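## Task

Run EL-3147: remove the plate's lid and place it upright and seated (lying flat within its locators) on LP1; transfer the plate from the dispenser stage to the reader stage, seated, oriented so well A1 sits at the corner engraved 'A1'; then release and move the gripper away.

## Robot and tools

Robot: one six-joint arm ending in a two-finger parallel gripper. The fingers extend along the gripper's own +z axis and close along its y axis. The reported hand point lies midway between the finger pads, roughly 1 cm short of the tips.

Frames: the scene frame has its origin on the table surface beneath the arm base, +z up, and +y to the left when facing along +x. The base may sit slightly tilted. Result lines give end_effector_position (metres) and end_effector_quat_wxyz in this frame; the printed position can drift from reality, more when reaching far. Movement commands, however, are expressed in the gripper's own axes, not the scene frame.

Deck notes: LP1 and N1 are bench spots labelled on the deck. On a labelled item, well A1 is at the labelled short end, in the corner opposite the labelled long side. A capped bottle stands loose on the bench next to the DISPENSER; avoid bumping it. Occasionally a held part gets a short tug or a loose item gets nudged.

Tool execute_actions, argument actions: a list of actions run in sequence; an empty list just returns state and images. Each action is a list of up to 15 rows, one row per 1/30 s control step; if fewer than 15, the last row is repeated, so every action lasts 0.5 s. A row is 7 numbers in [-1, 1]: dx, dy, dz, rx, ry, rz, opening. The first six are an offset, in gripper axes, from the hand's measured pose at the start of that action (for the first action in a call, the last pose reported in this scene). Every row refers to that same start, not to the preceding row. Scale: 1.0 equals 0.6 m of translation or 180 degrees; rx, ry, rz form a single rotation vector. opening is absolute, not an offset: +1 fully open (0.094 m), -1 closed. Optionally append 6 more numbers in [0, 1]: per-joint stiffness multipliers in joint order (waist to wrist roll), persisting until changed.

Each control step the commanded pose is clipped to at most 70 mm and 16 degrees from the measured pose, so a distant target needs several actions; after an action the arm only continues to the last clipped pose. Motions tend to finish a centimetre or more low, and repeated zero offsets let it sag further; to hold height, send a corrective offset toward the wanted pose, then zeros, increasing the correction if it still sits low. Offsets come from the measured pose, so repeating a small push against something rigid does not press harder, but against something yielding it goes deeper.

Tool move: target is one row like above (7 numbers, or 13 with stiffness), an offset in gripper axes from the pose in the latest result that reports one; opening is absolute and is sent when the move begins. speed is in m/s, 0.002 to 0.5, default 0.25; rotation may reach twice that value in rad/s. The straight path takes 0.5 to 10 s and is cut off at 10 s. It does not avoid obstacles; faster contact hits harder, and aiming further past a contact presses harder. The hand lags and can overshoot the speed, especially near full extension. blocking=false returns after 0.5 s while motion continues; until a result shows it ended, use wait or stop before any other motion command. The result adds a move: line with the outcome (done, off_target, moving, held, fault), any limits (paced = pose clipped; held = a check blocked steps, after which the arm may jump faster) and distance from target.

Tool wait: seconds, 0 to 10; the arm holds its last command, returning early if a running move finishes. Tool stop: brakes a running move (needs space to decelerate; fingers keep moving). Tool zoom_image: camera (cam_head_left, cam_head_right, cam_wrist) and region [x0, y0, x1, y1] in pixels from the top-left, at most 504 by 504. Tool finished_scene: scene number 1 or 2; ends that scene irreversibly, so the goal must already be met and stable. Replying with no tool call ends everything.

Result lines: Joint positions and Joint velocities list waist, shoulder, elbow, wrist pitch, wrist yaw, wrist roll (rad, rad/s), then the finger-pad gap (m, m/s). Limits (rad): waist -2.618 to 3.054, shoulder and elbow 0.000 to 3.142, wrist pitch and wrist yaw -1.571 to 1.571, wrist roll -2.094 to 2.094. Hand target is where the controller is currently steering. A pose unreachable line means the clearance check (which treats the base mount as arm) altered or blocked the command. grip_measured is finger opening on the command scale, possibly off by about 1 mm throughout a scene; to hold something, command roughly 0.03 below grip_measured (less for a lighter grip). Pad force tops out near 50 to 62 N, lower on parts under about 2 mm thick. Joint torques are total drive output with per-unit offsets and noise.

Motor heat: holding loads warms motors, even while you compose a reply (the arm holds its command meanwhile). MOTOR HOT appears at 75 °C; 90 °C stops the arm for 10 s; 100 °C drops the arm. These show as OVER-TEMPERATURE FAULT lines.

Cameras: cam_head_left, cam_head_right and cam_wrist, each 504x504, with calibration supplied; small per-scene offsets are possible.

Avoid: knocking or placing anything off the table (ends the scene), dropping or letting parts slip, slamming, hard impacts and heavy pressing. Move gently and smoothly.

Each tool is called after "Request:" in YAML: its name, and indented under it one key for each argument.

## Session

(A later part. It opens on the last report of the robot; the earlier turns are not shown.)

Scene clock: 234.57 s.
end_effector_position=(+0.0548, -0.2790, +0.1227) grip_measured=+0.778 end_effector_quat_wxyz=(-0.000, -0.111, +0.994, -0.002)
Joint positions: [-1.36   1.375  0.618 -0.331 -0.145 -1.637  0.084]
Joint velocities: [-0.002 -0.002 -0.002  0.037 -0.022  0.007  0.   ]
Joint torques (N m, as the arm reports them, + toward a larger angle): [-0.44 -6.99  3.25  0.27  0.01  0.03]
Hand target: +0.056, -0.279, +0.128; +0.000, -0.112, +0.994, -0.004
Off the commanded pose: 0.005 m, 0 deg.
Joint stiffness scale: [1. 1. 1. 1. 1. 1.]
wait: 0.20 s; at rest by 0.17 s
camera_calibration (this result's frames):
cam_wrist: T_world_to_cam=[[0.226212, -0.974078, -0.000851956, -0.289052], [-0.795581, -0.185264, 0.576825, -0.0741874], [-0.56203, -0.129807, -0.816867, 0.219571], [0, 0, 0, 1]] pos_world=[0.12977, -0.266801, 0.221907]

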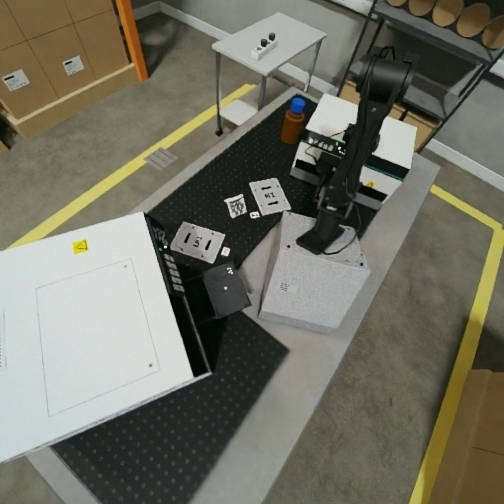

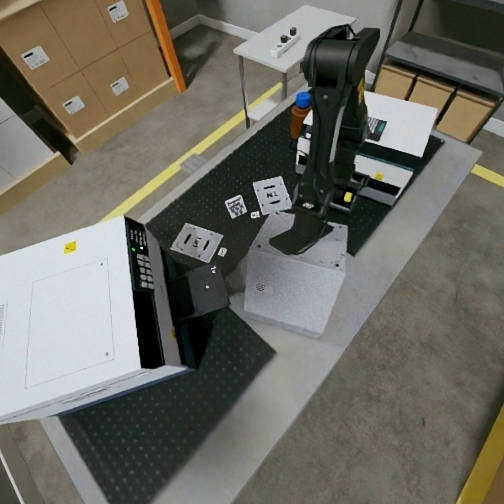

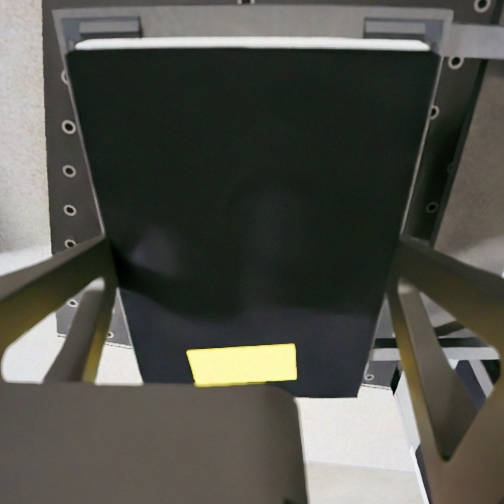

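Request:
execute_actions:
  actions:
    - [[-0.0014,-0.002,-0.010,0.003,0,0,0.745],[-0.0015,-0.003,-0.012,0.004,0,0,0.745],[-0.0017,-0.002,-0.0145,0.0035,0,0,0.745],[-0.002,-0.001,-0.017,0.003,0,0,0.745],[-0.0025,-0.0005,-0.020,0.0031,0,0,0.745],[-0.003,-0.0005,-0.0235,0.0035,0,0,0.745],[-0.0035,-0.0005,-0.027,0.004,0,0,0.745],[-0.004,-0.0005,-0.032,0.004,0,0,0.745],[-0.005,-0.0005,-0.038,0.004,0,0,0.745],[-0.006,-0.0005,-0.045,0.004,0,0,0.745],[-0.007,-0.0005,-0.053,0.0035,0,0,0.745],[-0.008,-0.0005,-0.061,0.003,0,0,0.745],[-0.009,-0.0005,-0.069,0.003,0,0,0.745],[-0.010,-0.0005,-0.077,0.003,0,0,0.745],[-0.011,-0.0005,-0.085,0.003,0,0,0.745]]

Request:
wait:
  seconds: 0.3

Scene clock: 243.60 s.
end_effector_position=(+0.0589, -0.2768, +0.1531) grip_measured=+0.771 end_effector_quat_wxyz=(-0.000, -0.113, +0.994, -0.011)
Joint positions: [-1.36   1.235  0.628 -0.462 -0.145 -1.637  0.083]
Joint velocities: [ 0.002 -0.462  0.168 -0.667 -0.022  0.022  0.   ]
Joint torques (N m, as the arm reports them, + toward a larger angle): [-0.52 -6.61  5.98  0.52 -0.03  0.09]
Hand target: +0.062, -0.278, +0.171; +0.000, -0.111, +0.994, -0.009
Off the commanded pose: 0.021 m, 1 deg.
Joint stiffness scale: [1. 1. 1. 1. 1. 1.]
camera_calibration (this result's frames):
cam_wrist: T_world_to_cam=[[0.228829, -0.973308, 0.0175646, -0.290616], [-0.796536, -0.176836, 0.578151, -0.0858426], [-0.559613, -0.146289, -0.815741, 0.242063], [0, 0, 0, 1]] pos_world=[0.133587, -0.262628, 0.252196]

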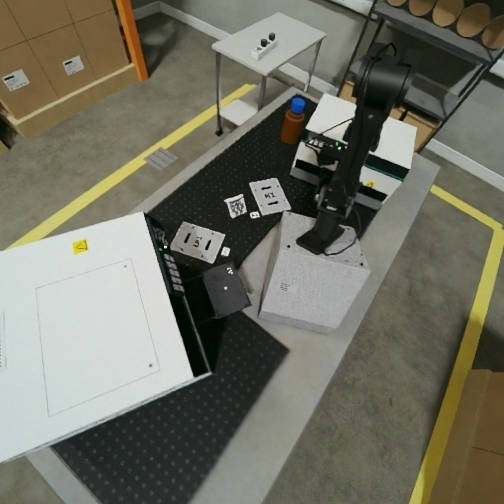

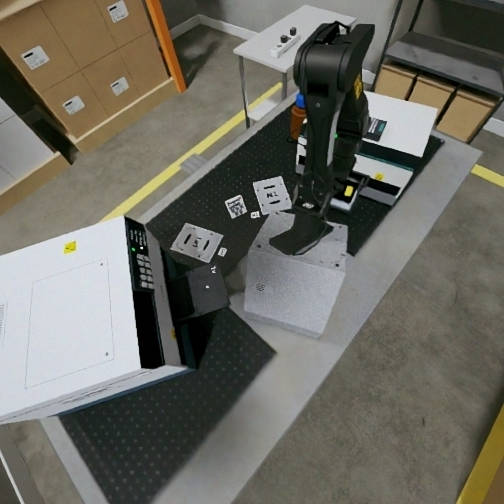

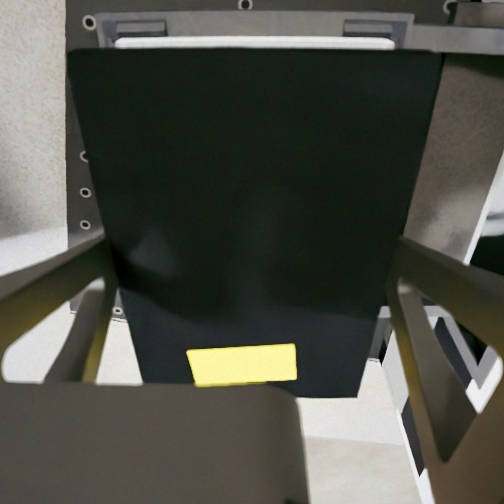

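Scene clock: 243.90 s.
end_effector_position=(+0.0602, -0.2747, +0.1636) grip_measured=+0.771 end_effector_quat_wxyz=(-0.000, -0.112, +0.994, -0.005)
Joint positions: [-1.36   1.2    0.648 -0.529 -0.145 -1.637  0.083]
Joint velocities: [-0.017 -0.017 -0.017 -0.037 -0.037  0.022 -0.001]
Joint torques (N m, as the arm reports them, + toward a larger angle): [-0.29 -6.13  5.33  0.32  0.02  0.06]
Hand target: +0.062, -0.278, +0.171; +0.000, -0.111, +0.994, -0.009
Off the commanded pose: 0.011 m, 0 deg.
Joint stiffness scale: [1. 1. 1. 1. 1. 1.]
wait: 0.30 s; no rest
camera_calibration (this result's frames):
cam_wrist: T_world_to_cam=[[0.227179, -0.973835, 0.00589685, -0.287131], [-0.795792, -0.182147, 0.577527, -0.091978], [-0.561342, -0.135895, -0.81635, 0.254716], [0, 0, 0, 1]] pos_world=[0.135018, -0.261758, 0.26275]

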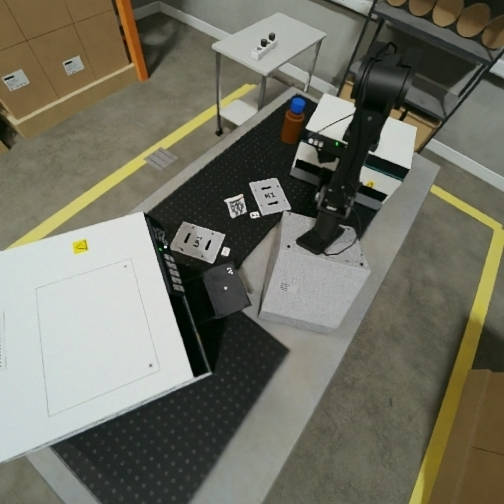

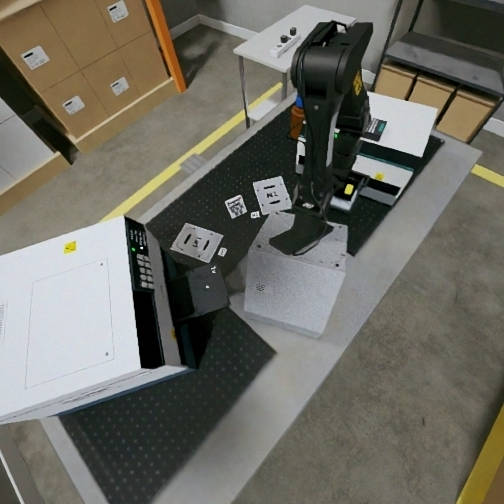

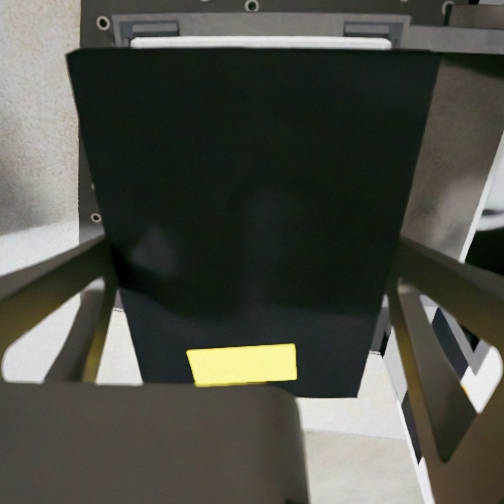

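Request:
move:
  target: [-0.496,0.151,-0.01,-0.003,0,-0.037,0.745]
  speed: 0.35

Scene clock: 265.10 s.
end_effector_position=(+0.3267, -0.1208, +0.1637) grip_measured=+0.771 end_effector_quat_wxyz=(-0.002, -0.166, +0.986, +0.006)
Joint positions: [-0.077  1.672  1.022 -0.634  0.397 -0.558  0.083]
Joint velocities: [ 0.022 -0.002 -0.002 -0.022 -0.007  0.007 -0.001]
Joint torques (N m, as the arm reports them, + toward a larger angle): [ 3.35 -5.49  5.86  0.34  0.04  0.1 ]
Hand target: +0.333, -0.120, +0.166; -0.001, -0.167, +0.986, +0.006
Off the commanded pose: 0.006 m, 1 deg.
Joint stiffness scale: [1. 1. 1. 1. 1. 1.]
move: done
camera_calibration (this result's frames):
cam_wrist: T_world_to_cam=[[0.332139, -0.943066, -0.0176023, -0.224486], [-0.766392, -0.280701, 0.577798, 0.126535], [-0.549842, -0.178419, -0.81599, 0.416425], [0, 0, 0, 1]] pos_world=[0.400504, -0.101889, 0.262736]

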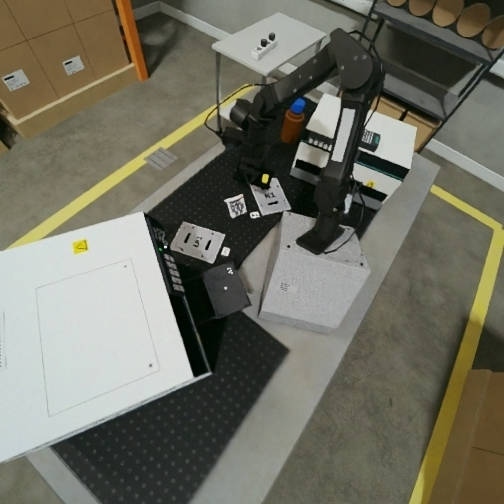

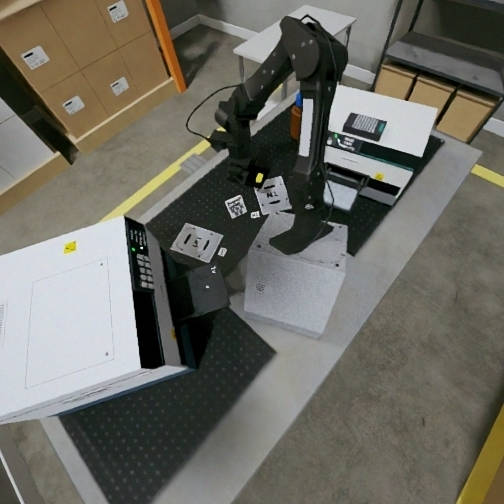

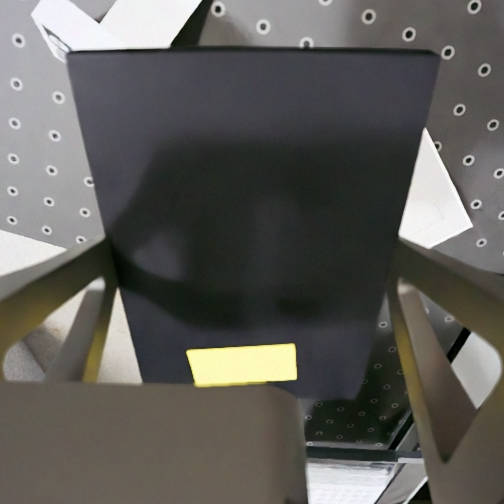

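Request:
zoom_image:
  camera: "cam_head_right"
  region: [210, 180, 270, 230]

Request:
zoom_image:
  camera: "cam_head_right"
  region: [310, 160, 380, 220]

Region (210, 180, 270, 230) of cam_head_right's 504x504 image, scaled by 8.400, with more detail than that image has.

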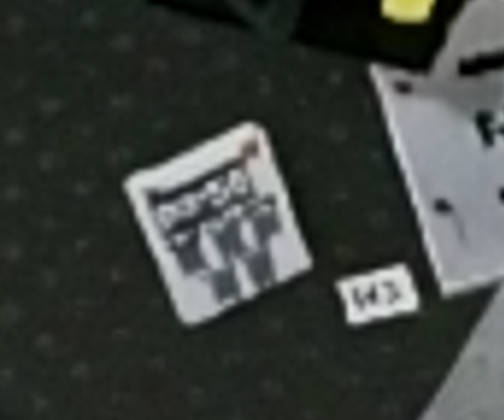

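Region (310, 160, 380, 220) of cam_head_right's 504x504 image, scaled by 7.200, with more detail than that image has; it fills the top 432 rows of this view, and the rest is white.

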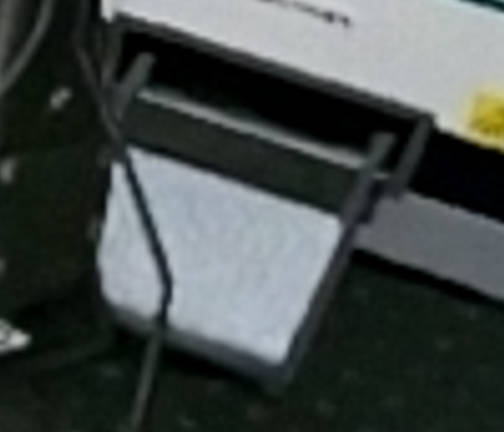

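Request:
move:
  target: [-0.1815,0.4395,0.153,0.004,0,-0.002,0.745]
  speed: 0.3

Scene clock: 282.20 s.
end_effector_position=(+0.3377, +0.1626, +0.0693) grip_measured=+0.771 end_effector_quat_wxyz=(-0.009, -0.170, +0.985, +0.005)
Joint positions: [ 0.545  2.478  1.313 -0.436  0.484  0.125  0.083]
Joint velocities: [-0.002 -0.002 -0.002 -0.037  0.022 -0.007  0.   ]
Joint torques (N m, as the arm reports them, + toward a larger angle): [ 5.62 -8.11  4.85  0.29  0.13  0.11]
Hand target: +0.343, +0.166, +0.072; -0.004, -0.169, +0.986, +0.002
Off the commanded pose: 0.008 m, 1 deg.
Joint stiffness scale: [1. 1. 1. 1. 1. 1.]
move: done
camera_calibration (this result's frames):
cam_wrist: T_world_to_cam=[[0.339118, -0.940593, -0.0168475, 0.0345855], [-0.757015, -0.283476, 0.588702, 0.265606], [-0.558505, -0.186886, -0.808175, 0.399784], [0, 0, 0, 1]] pos_world=[0.41262, 0.182538, 0.167315]

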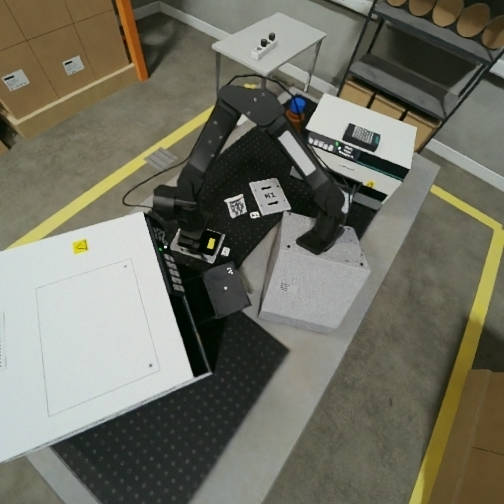

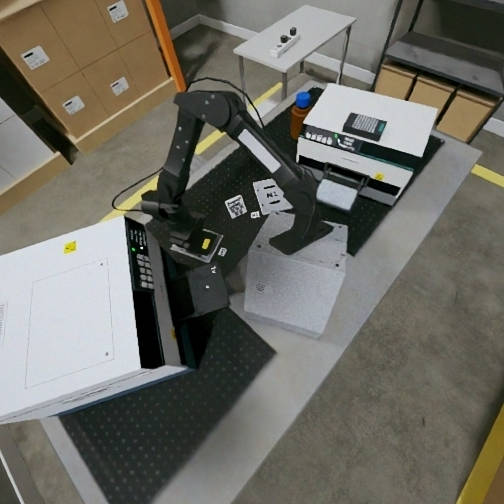

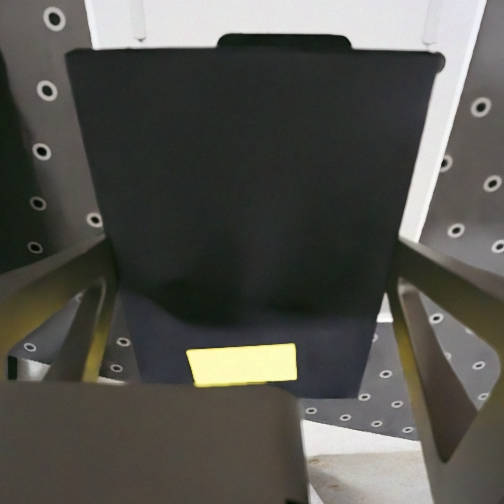

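Request:
move:
  target: [-0.032,-0.02,0.026,0.005,-0.008,0,0.745]
  speed: 0.08

Scene clock: 291.87 s.
end_effector_position=(+0.3503, +0.1535, +0.0545) grip_measured=+0.771 end_effector_quat_wxyz=(-0.006, -0.171, +0.985, -0.001)
Joint positions: [ 0.5    2.513  1.347 -0.408  0.497  0.07   0.083]
Joint velocities: [-0.002  0.002 -0.017  0.051  0.081 -0.022  0.   ]
Joint torques (N m, as the arm reports them, + toward a larger angle): [ 5.1  -7.93  4.78  0.59  0.08 -0.03]
Hand target: +0.359, +0.157, +0.054; +0.005, -0.170, +0.985, -0.001
Off the commanded pose: 0.010 m, 1 deg.
Joint stiffness scale: [1. 1. 1. 1. 1. 1.]
move: done
camera_calibration (this result's frames):
cam_wrist: T_world_to_cam=[[0.342343, -0.939558, -0.00568414, 0.0196397], [-0.760008, -0.280468, 0.586281, 0.281965], [-0.552439, -0.196389, -0.810088, 0.392546], [0, 0, 0, 1]] pos_world=[0.42443, 0.174627, 0.152798]

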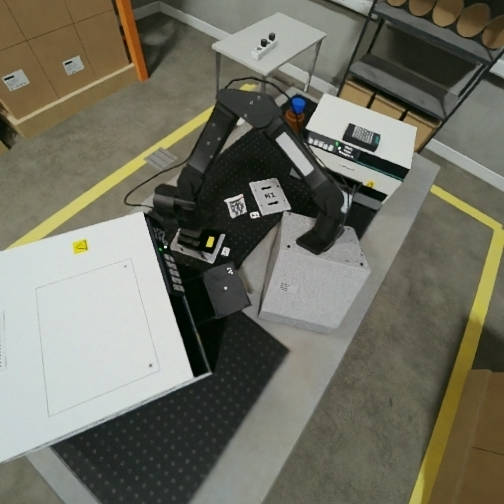

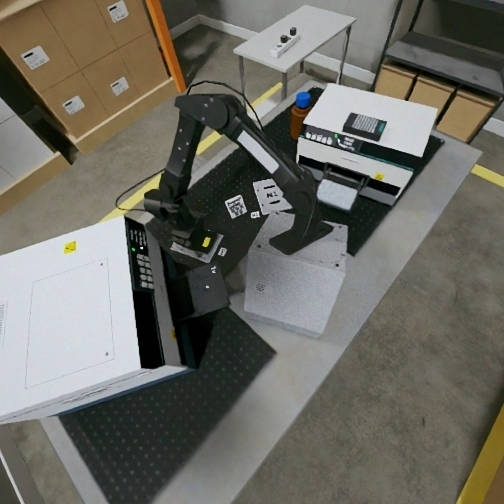

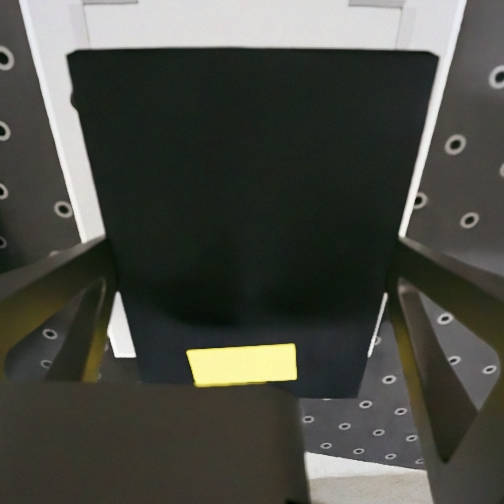

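Request:
zoom_image:
  camera: "cam_wrist"
  region: [10, 0, 170, 80]

Request:
zoom_image:
  camera: "cam_wrist"
  region: [330, 0, 490, 80]

Region (10, 0, 170, 80) of cam_wrist's 504x504 image, scaled by 3.150, with more detail than that image has.

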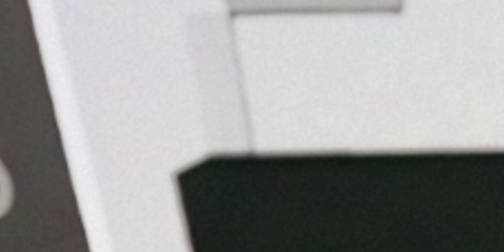

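Region (330, 0, 490, 80) of cam_wrist's 504x504 image, scaled by 3.150, with more detail than that image has.

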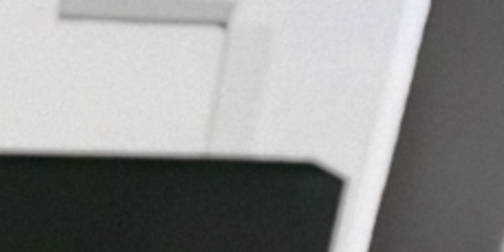

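Request:
execute_actions:
  actions:
    - [[-0.017,0.0011,0.0025,0,-0.0074,0.0009,0.745],[-0.0183,0.0015,0.0043,0,-0.0078,0.0011,0.745],[-0.0196,0.0018,0.006,0,-0.0081,0.0014,0.745],[-0.0209,0.0022,0.0078,0,-0.0085,0.0016,0.745],[-0.0222,0.0026,0.0095,0,-0.0089,0.0019,0.745],[-0.0235,0.003,0.0113,0,-0.0093,0.0022,0.745],[-0.0248,0.0034,0.013,0,-0.0097,0.0024,0.745],[-0.0261,0.0037,0.0148,0,-0.01,0.0027,0.745],[-0.0274,0.0041,0.0165,0,-0.0104,0.0029,0.745],[-0.0287,0.0045,0.0183,0,-0.0108,0.0032,0.745]]

Request:
wait:
  seconds: 0.3

Request:
zoom_image:
  camera: "cam_wrist"
  region: [10, 0, 170, 80]

Request:
zoom_image:
  camera: "cam_wrist"
  region: [330, 0, 490, 80]

Scene clock: 333.80 s.
end_effector_position=(+0.3552, +0.1575, +0.0443) grip_measured=+0.771 end_effector_quat_wxyz=(-0.001, -0.170, +0.985, +0.000)
Joint positions: [ 0.491  2.55   1.373 -0.381  0.497  0.057  0.083]
Joint velocities: [-0.032  0.007 -0.012  0.022 -0.095  0.037 -0.   ]
Joint torques (N m, as the arm reports them, + toward a larger angle): [ 5.16 -8.26  4.85  0.64  0.04 -0.01]
Hand target: +0.365, +0.161, +0.044; +0.011, -0.166, +0.986, +0.002
Off the commanded pose: 0.011 m, 1 deg.
Joint stiffness scale: [1. 1. 1. 1. 1. 1.]
camera_calibration (this result's frames):
cam_wrist: T_world_to_cam=[[0.340993, -0.940048, -0.00582242, 0.0222383], [-0.765739, -0.281346, 0.578349, 0.295354], [-0.545314, -0.192755, -0.815768, 0.384973], [0, 0, 0, 1]] pos_world=[0.428512, 0.178207, 0.143361]

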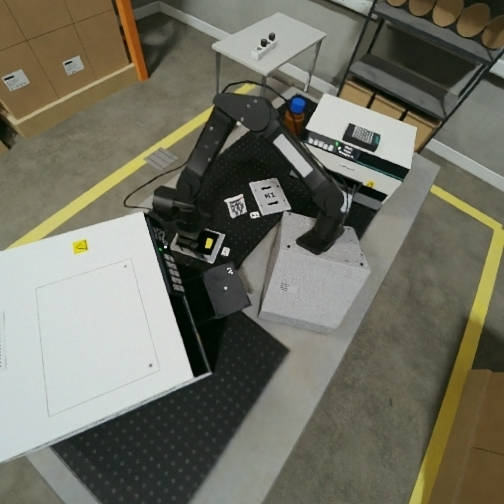

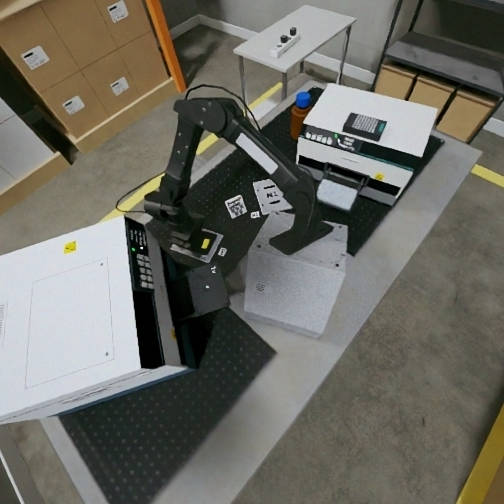

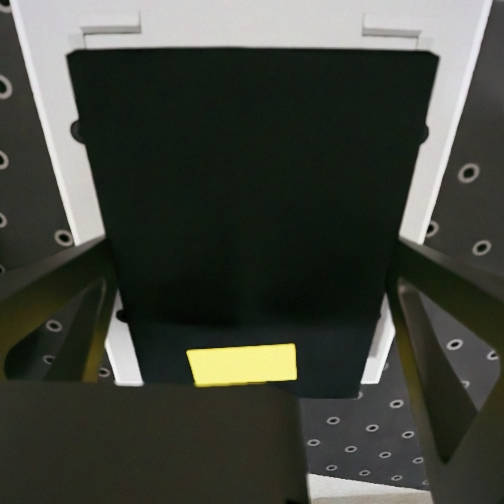

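Scene clock: 334.10 s.
end_effector_position=(+0.3557, +0.1575, +0.0442) grip_measured=+0.771 end_effector_quat_wxyz=(-0.001, -0.170, +0.985, +0.001)
Joint positions: [ 0.491  2.55   1.373 -0.379  0.497  0.055  0.083]
Joint velocities: [ 0.002 -0.007  0.007 -0.022 -0.007 -0.007  0.001]
Joint torques (N m, as the arm reports them, + toward a larger angle): [ 5.05 -8.14  4.79  0.59  0.02 -0.03]
Hand target: +0.366, +0.161, +0.044; +0.011, -0.166, +0.986, +0.002
Off the commanded pose: 0.011 m, 1 deg.
Joint stiffness scale: [1. 1. 1. 1. 1. 1.]
wait: 0.30 s; at rest by 0.17 s
camera_calibration (this result's frames):
cam_wrist: T_world_to_cam=[[0.340419, -0.940255, -0.00589478, 0.0222382], [-0.766793, -0.281235, 0.577006, 0.296235], [-0.54419, -0.191904, -0.816719, 0.384636], [0, 0, 0, 1]] pos_world=[0.428896, 0.178034, 0.143342]

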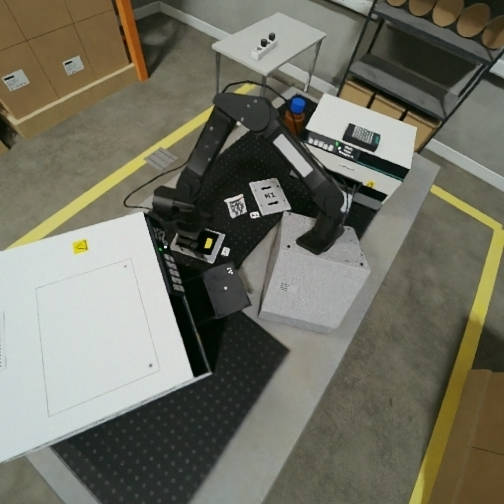

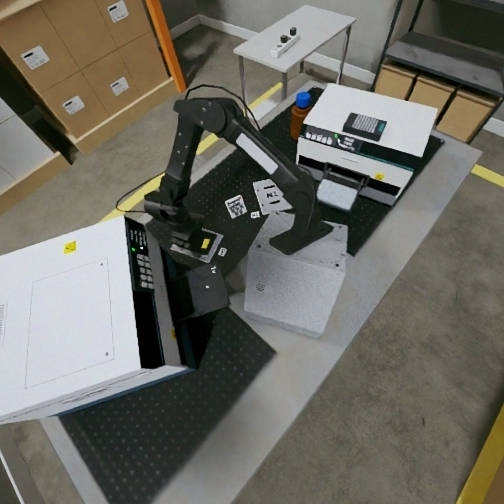

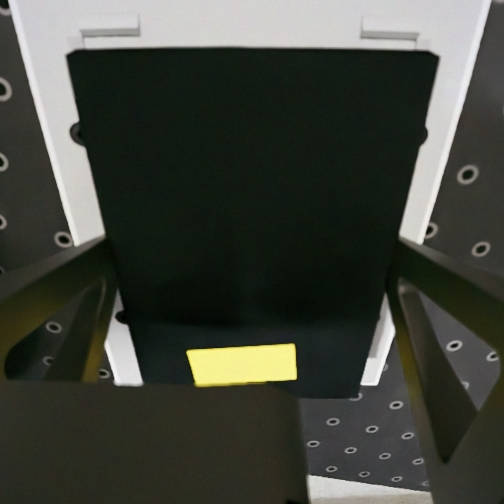

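Region (10, 0, 170, 80) of cam_wrist's 504x504 image, scaled by 3.150, with more detail than that image has.

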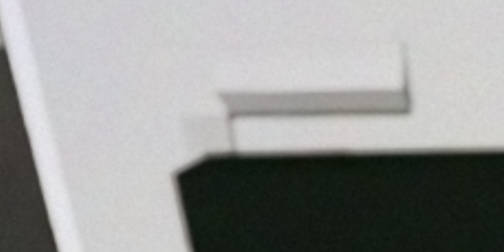

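Region (330, 0, 490, 80) of cam_wrist's 504x504 image, scaled by 3.150, with more detail than that image has.

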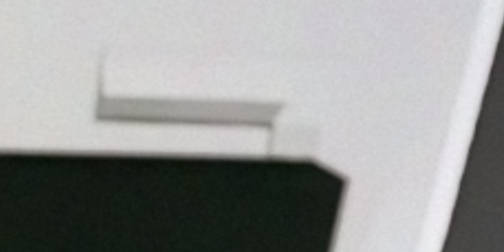

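Request:
execute_actions:
  actions:
    - [[-0.018,0.0013,0.003,0.0001,-0.0078,0.0031,0.745],[-0.018,0.0015,0.0055,0.0001,-0.0084,0.0035,0.745],[-0.018,0.0017,0.0076,0.0001,-0.0088,0.0038,0.745],[-0.018,0.0017,0.0076,0.0001,-0.0088,0.0038,0.745],[-0.018,0.0017,0.0076,0.0001,-0.0088,0.0038,0.745],[-0.018,0.0017,0.0076,0.0001,-0.0088,0.0038,0.745],[-0.018,0.0017,0.0076,0.0001,-0.0088,0.0038,0.745],[-0.018,0.0018,0.0092,0.0001,-0.0088,0.0038,0.745],[-0.018,0.002,0.0108,0.0001,-0.0088,0.0039,0.745],[-0.0178,0.0022,0.0124,0.0001,-0.0087,0.0039,0.745],[-0.0174,0.0025,0.014,0.0001,-0.0086,0.004,0.745],[-0.0168,0.0029,0.0157,0.0001,-0.0084,0.004,0.745],[-0.0162,0.0034,0.0173,0.0001,-0.0081,0.0039,0.745],[-0.015,0.0041,0.0187,0.0001,-0.0074,0.0035,0.745],[-0.0138,0.0048,0.020,0.0001,-0.0067,0.0031,0.745]]

Request:
wait:
  seconds: 0.4

Request:
zoom_image:
  camera: "cam_wrist"
  region: [10, 0, 170, 80]

Request:
zoom_image:
  camera: "cam_wrist"
  region: [330, 0, 490, 80]

Scene clock: 366.87 s.
end_effector_position=(+0.3550, +0.1592, +0.0363) grip_measured=+0.771 end_effector_quat_wxyz=(+0.002, -0.169, +0.986, +0.001)
Joint positions: [ 0.485  2.572  1.373 -0.349  0.497  0.05   0.083]
Joint velocities: [-0.037  0.11   0.002  0.007 -0.081 -0.022 -0.001]
Joint torques (N m, as the arm reports them, + toward a larger angle): [ 5.16 -7.99  4.77  0.59  0.02  0.01]
Hand target: +0.362, +0.163, +0.032; +0.010, -0.165, +0.986, +0.002
Off the commanded pose: 0.009 m, 1 deg.
Joint stiffness scale: [1. 1. 1. 1. 1. 1.]
camera_calibration (this result's frames):
cam_wrist: T_world_to_cam=[[0.337284, -0.941384, -0.00602984, 0.0253915], [-0.77032, -0.279665, 0.573057, 0.301892], [-0.541152, -0.188638, -0.819494, 0.376669], [0, 0, 0, 1]] pos_world=[0.427825, 0.179386, 0.13583]

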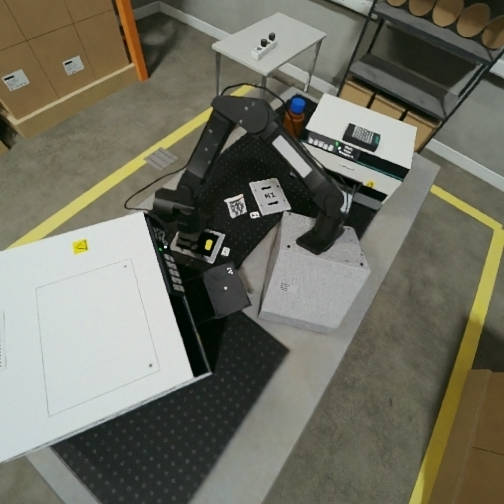

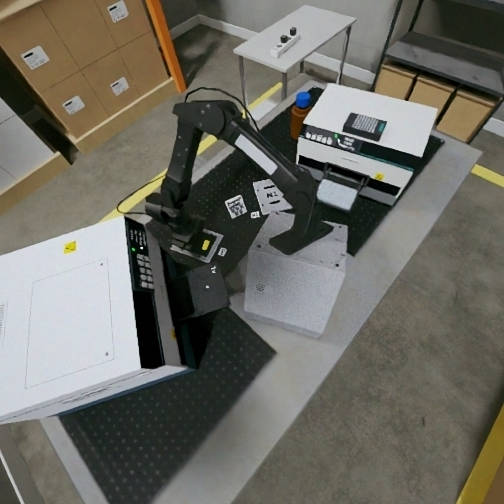

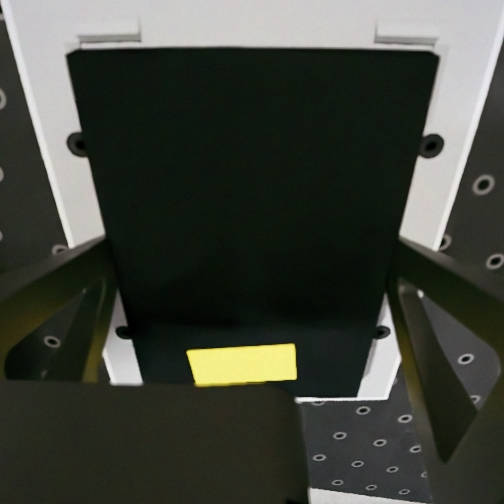

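Scene clock: 367.27 s.
end_effector_position=(+0.3552, +0.1585, +0.0348) grip_measured=+0.771 end_effector_quat_wxyz=(+0.002, -0.168, +0.986, +0.000)
Joint positions: [ 0.483  2.575  1.373 -0.345  0.499  0.049  0.083]
Joint velocities: [ 0.002  0.017 -0.017 -0.066  0.037  0.037  0.001]
Joint torques (N m, as the arm reports them, + toward a larger angle): [ 5.14 -7.8   4.61  0.62  0.03 -0.04]
Hand target: +0.362, +0.163, +0.032; +0.010, -0.165, +0.986, +0.002
Off the commanded pose: 0.009 m, 1 deg.
Joint stiffness scale: [1. 1. 1. 1. 1. 1.]
wait: 0.40 s; at rest by 0.20 s
camera_calibration (this result's frames):
cam_wrist: T_world_to_cam=[[0.335464, -0.942044, -0.00407206, 0.0253329], [-0.771319, -0.277145, 0.572938, 0.302642], [-0.540861, -0.189059, -0.819589, 0.375393], [0, 0, 0, 1]] pos_world=[0.427971, 0.178712, 0.134376]

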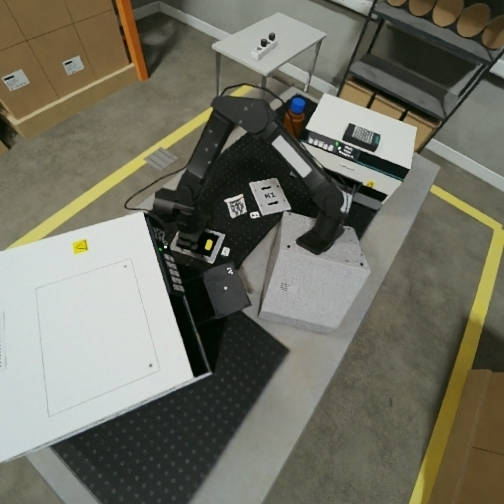

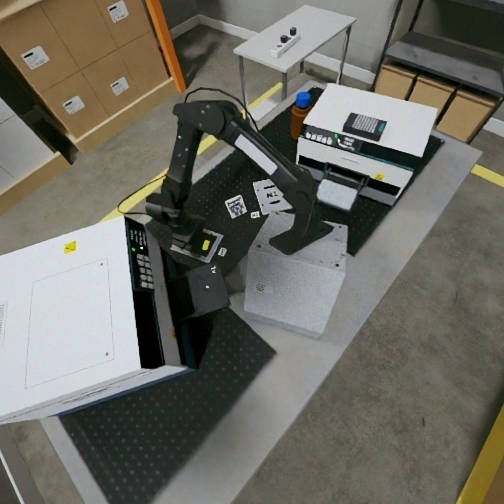

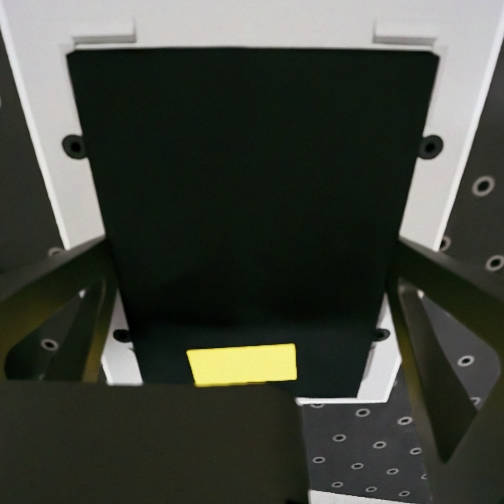

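Region (10, 0, 170, 80) of cam_wrist's 504x504 image, scaled by 3.150, with more detail than that image has.

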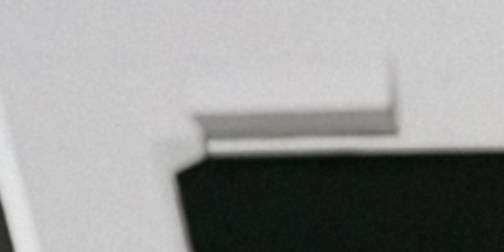

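Region (330, 0, 490, 80) of cam_wrist's 504x504 image, scaled by 3.150, with more detail than that image has.

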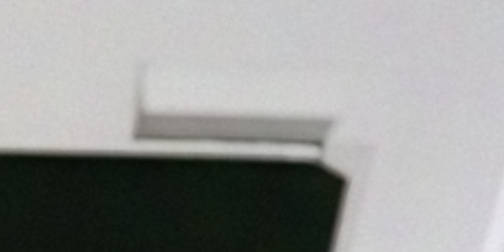

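Request:
execute_actions:
  actions:
    - [[-0.015,0.0018,0.0043,0.0006,-0.0061,0.0018,0.745],[-0.016,0.0007,0.0043,0.0018,-0.0069,0.0022,0.745],[-0.017,-0.0003,0.0043,0.0029,-0.0076,0.0026,0.745],[-0.017,-0.0003,0.0043,0.0029,-0.0076,0.0026,0.745],[-0.017,-0.0003,0.0043,0.0029,-0.0076,0.0026,0.745],[-0.016,0.0003,0.0055,0.0029,-0.007,0.0023,0.745],[-0.015,0.0009,0.0068,0.003,-0.0064,0.002,0.745],[-0.0139,0.0016,0.008,0.003,-0.0057,0.0016,0.745],[-0.0128,0.0022,0.0093,0.0031,-0.0051,0.0013,0.745]]

Request:
zoom_image:
  camera: "cam_wrist"
  region: [10, 0, 170, 80]

Request:
zoom_image:
  camera: "cam_wrist"
  region: [330, 0, 490, 80]

Scene clock: 379.37 s.
end_effector_position=(+0.3561, +0.1584, +0.0345) grip_measured=+0.771 end_effector_quat_wxyz=(+0.004, -0.167, +0.986, -0.001)
Joint positions: [ 0.483  2.576  1.373 -0.34   0.503  0.048  0.083]
Joint velocities: [-0.007  0.007 -0.007  0.007 -0.051  0.022 -0.001]
Joint torques (N m, as the arm reports them, + toward a larger angle): [ 5.14 -7.14  4.72  0.67  0.11 -0.04]
Hand target: +0.362, +0.162, +0.029; +0.011, -0.166, +0.986, -0.003
Off the commanded pose: 0.009 m, 1 deg.
Joint stiffness scale: [1. 1. 1. 1. 1. 1.]
camera_calibration (this result's frames):
cam_wrist: T_world_to_cam=[[0.334456, -0.942411, -0.000411586, 0.0251762], [-0.774208, -0.275011, 0.570062, 0.304295], [-0.537346, -0.190342, -0.821602, 0.374577], [0, 0, 0, 1]] pos_world=[0.428445, 0.178708, 0.134297]

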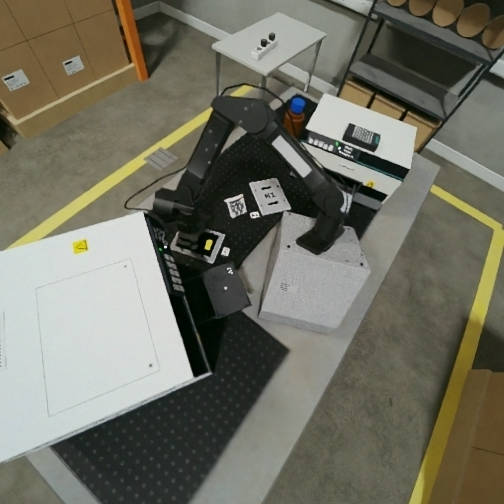

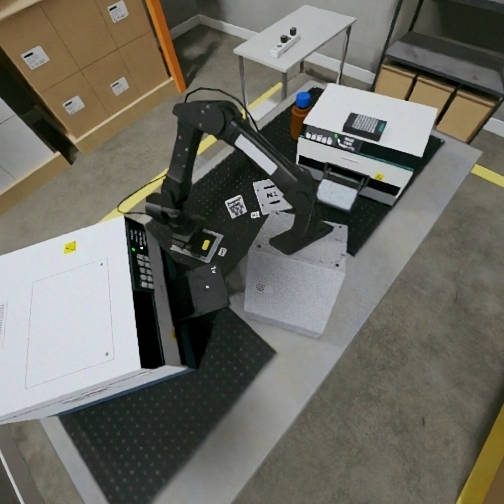

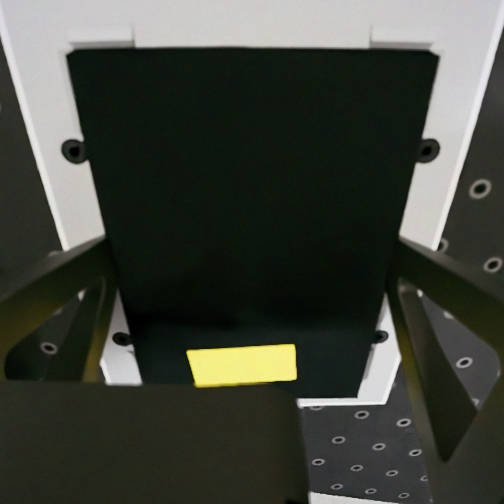

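Region (10, 0, 170, 80) of cam_wrist's 504x504 image, scaled by 3.150, with more detail than that image has.

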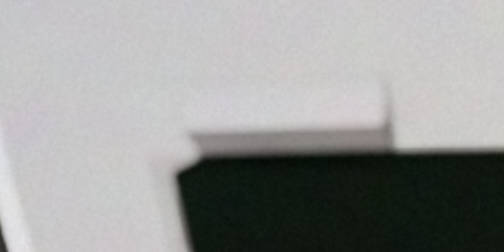

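Region (330, 0, 490, 80) of cam_wrist's 504x504 image, scaled by 3.150, with more detail than that image has.

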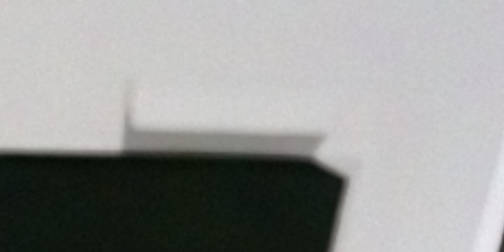

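Request:
execute_actions:
  actions:
    - [[-0.010,0.002,0.007,0.001,-0.004,0.001,0.745],[-0.009,0.0012,0.0045,0.0007,-0.0036,0.0012,0.755],[-0.008,0.0005,0.002,0.0003,-0.0032,0.0013,0.765],[-0.0068,0,0,0,-0.0028,0.0015,0.775],[-0.0068,-0.0007,-0.0018,0,-0.0028,0.0015,0.785],[-0.0068,-0.0007,-0.0018,0,-0.0028,0.0015,0.80],[-0.0068,-0.0007,-0.0018,0,-0.0028,0.0015,0.82],[-0.0068,-0.0007,-0.0018,0,-0.0028,0.0015,0.85],[-0.0068,-0.0007,-0.0018,0,-0.0028,0.0015,0.9],[-0.0068,-0.0007,-0.0018,0,-0.0028,0.0015,0.95],[-0.0068,-0.0007,-0.0018,0,-0.0028,0.0015,1],[-0.0068,0,-0.005,0,-0.0028,0.0015,1],[-0.0068,0,-0.009,0,-0.0028,0.0015,1],[-0.0068,0,-0.013,0,-0.0028,0.0015,1],[-0.0068,0,-0.017,0,-0.0028,0.0015,1]]
    - [[-0.007,0,-0.022,0,-0.003,0,1],[-0.007,0,-0.027,0,-0.003,0,1],[-0.007,0,-0.033,0,-0.003,0,1],[-0.007,0,-0.04,0,-0.003,0,1],[-0.007,0,-0.048,0,-0.003,0,1],[-0.007,0,-0.056,0,-0.003,0,1],[-0.007,0,-0.064,0,-0.003,0,1],[-0.007,-0.002,-0.072,0,-0.003,0,1],[-0.007,-0.005,-0.08,0,-0.003,0,1],[-0.007,-0.009,-0.088,0,-0.003,0,1],[-0.007,-0.014,-0.095,0,-0.003,0,1],[-0.007,-0.019,-0.101,0,-0.003,0,1],[-0.007,-0.023,-0.106,0,-0.003,0,1],[-0.007,-0.026,-0.11,0,-0.003,0,1],[-0.007,-0.028,-0.113,0,-0.003,0,1]]

Scene clock: 390.63 s.
end_effector_position=(+0.3753, +0.1494, +0.0906) grip_measured=+1.000 end_effector_quat_wxyz=(+0.021, -0.155, +0.988, +0.003)
Joint positions: [ 0.515  2.423  1.373 -0.471  0.503  0.091  0.094]
Joint velocities: [-0.002 -0.359 -0.002 -0.198  0.051 -0.022  0.   ]
Joint torques (N m, as the arm reports them, + toward a larger angle): [ 5.98 -9.86  2.2   0.36  0.01  0.09]
Hand target: +0.365, +0.145, +0.102; +0.008, -0.167, +0.986, -0.001
Off the commanded pose: 0.017 m, 2 deg.
Joint stiffness scale: [1. 1. 1. 1. 1. 1.]
camera_calibration (this result's frames):
cam_wrist: T_world_to_cam=[[0.311219, -0.950327, -0.00449969, 0.0205852], [-0.798297, -0.263994, 0.541322, 0.294634], [-0.515621, -0.164878, -0.840803, 0.419031], [0, 0, 0, 1]] pos_world=[0.44486, 0.166433, 0.192923]

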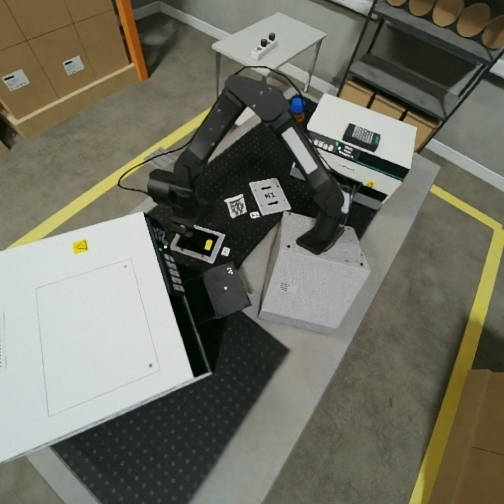

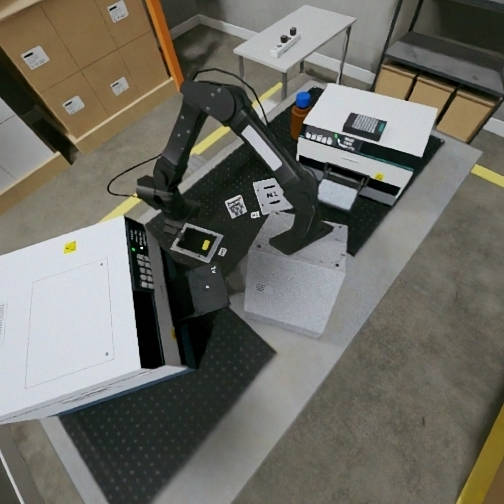

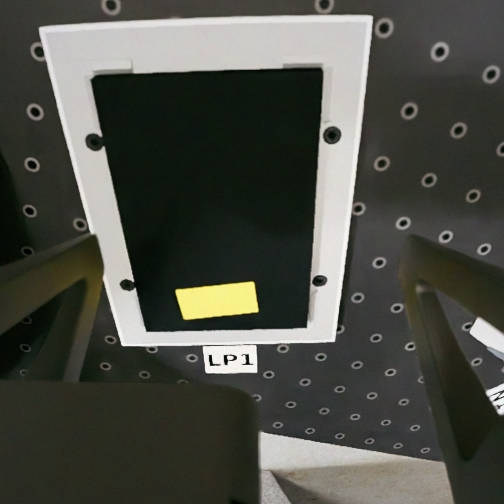

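Request:
move:
  target: [0.283,-0.4315,-0.136,0.0004,0.0135,0.0283,1]
  speed: 0.4

Scene clock: 411.60 s.
end_effector_position=(+0.2888, -0.1514, +0.1648) grip_measured=+1.000 end_effector_quat_wxyz=(-0.000, -0.107, +0.994, -0.006)
Joint positions: [-0.196  1.527  0.887 -0.583  0.379 -0.568  0.094]
Joint velocities: [ 0.012 -0.002 -0.002 -0.037 -0.051  0.007  0.   ]
Joint torques (N m, as the arm reports them, + toward a larger angle): [ 2.07 -6.9   4.21  0.41 -0.08 -0.01]
Hand target: +0.289, -0.151, +0.169; +0.003, -0.111, +0.994, -0.002
Off the commanded pose: 0.002 m, 1 deg.
Joint stiffness scale: [1. 1. 1. 1. 1. 1.]
move: done
camera_calibration (this result's frames):
cam_wrist: T_world_to_cam=[[0.218864, -0.975735, 0.00636557, -0.216987], [-0.797315, -0.175075, 0.577614, 0.113283], [-0.562484, -0.131494, -0.816285, 0.401808], [0, 0, 0, 1]] pos_world=[0.363823, -0.139053, 0.263937]

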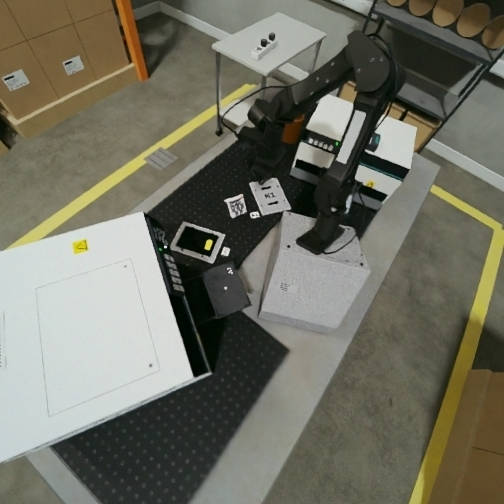

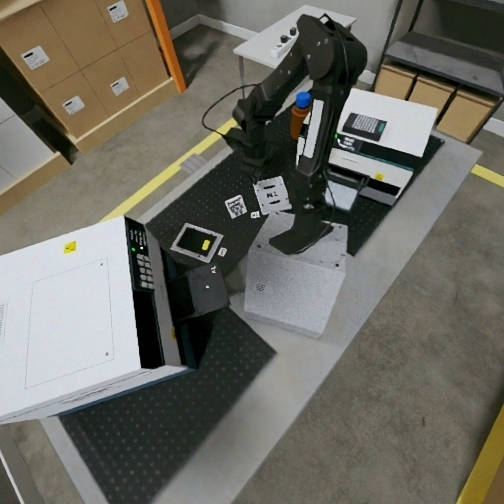

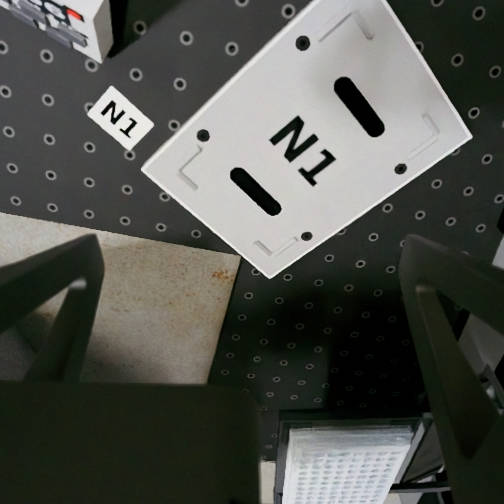

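Request:
zoom_image:
  camera: "cam_wrist"
  region: [265, 404, 445, 504]

Region (265, 404, 445, 504) of cam_wrist's 504x504 image, scaled by 2.800, with more detail than that image has.

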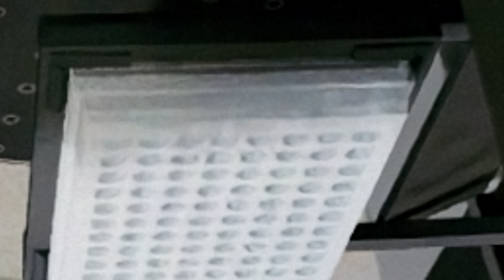

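Request:
move:
  target: [0.4195,-0.1235,0.0333,-0.004,0,-0.0025,1]
  speed: 0.35

Scene clock: 419.63 s.
end_effector_position=(+0.0576, -0.2737, +0.1483) grip_measured=+1.000 end_effector_quat_wxyz=(-0.004, -0.116, +0.993, -0.006)
Joint positions: [-1.355  1.251  0.619 -0.449 -0.135 -1.64   0.094]
Joint velocities: [-0.002  0.007 -0.002 -0.037 -0.051 -0.051  0.   ]
Joint torques (N m, as the arm reports them, + toward a larger angle): [-1.38 -3.48  5.38  0.43 -0.05 -0.04]
Hand target: +0.057, -0.279, +0.149; -0.001, -0.113, +0.994, -0.005
Off the commanded pose: 0.005 m, 1 deg.
Joint stiffness scale: [1. 1. 1. 1. 1. 1.]
move: done
camera_calibration (this result's frames):
cam_wrist: T_world_to_cam=[[0.23513, -0.971949, 0.0054386, -0.285343], [-0.790218, -0.187903, 0.583309, -0.0877547], [-0.565924, -0.141451, -0.812232, 0.239005], [0, 0, 0, 1]] pos_world=[0.133006, -0.260021, 0.246867]

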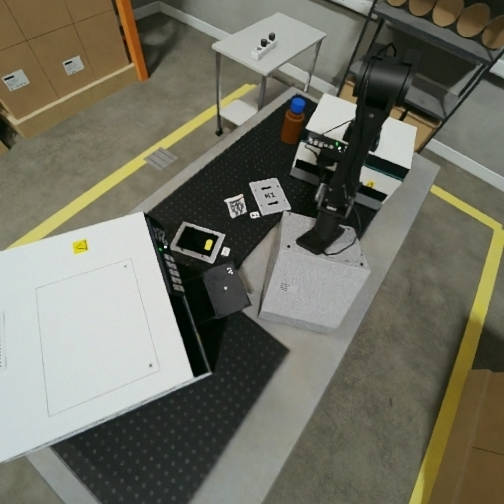

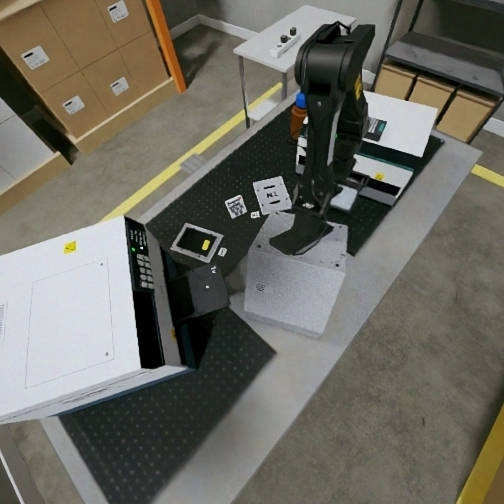

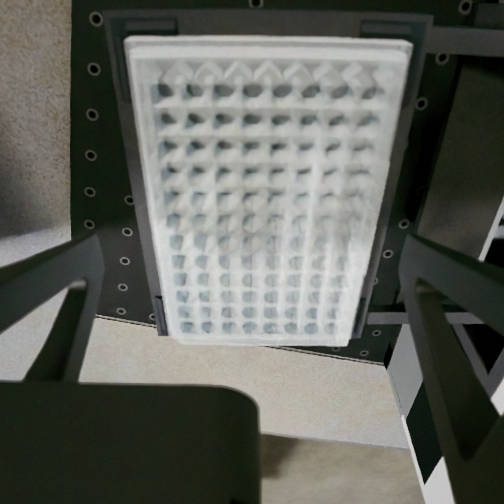

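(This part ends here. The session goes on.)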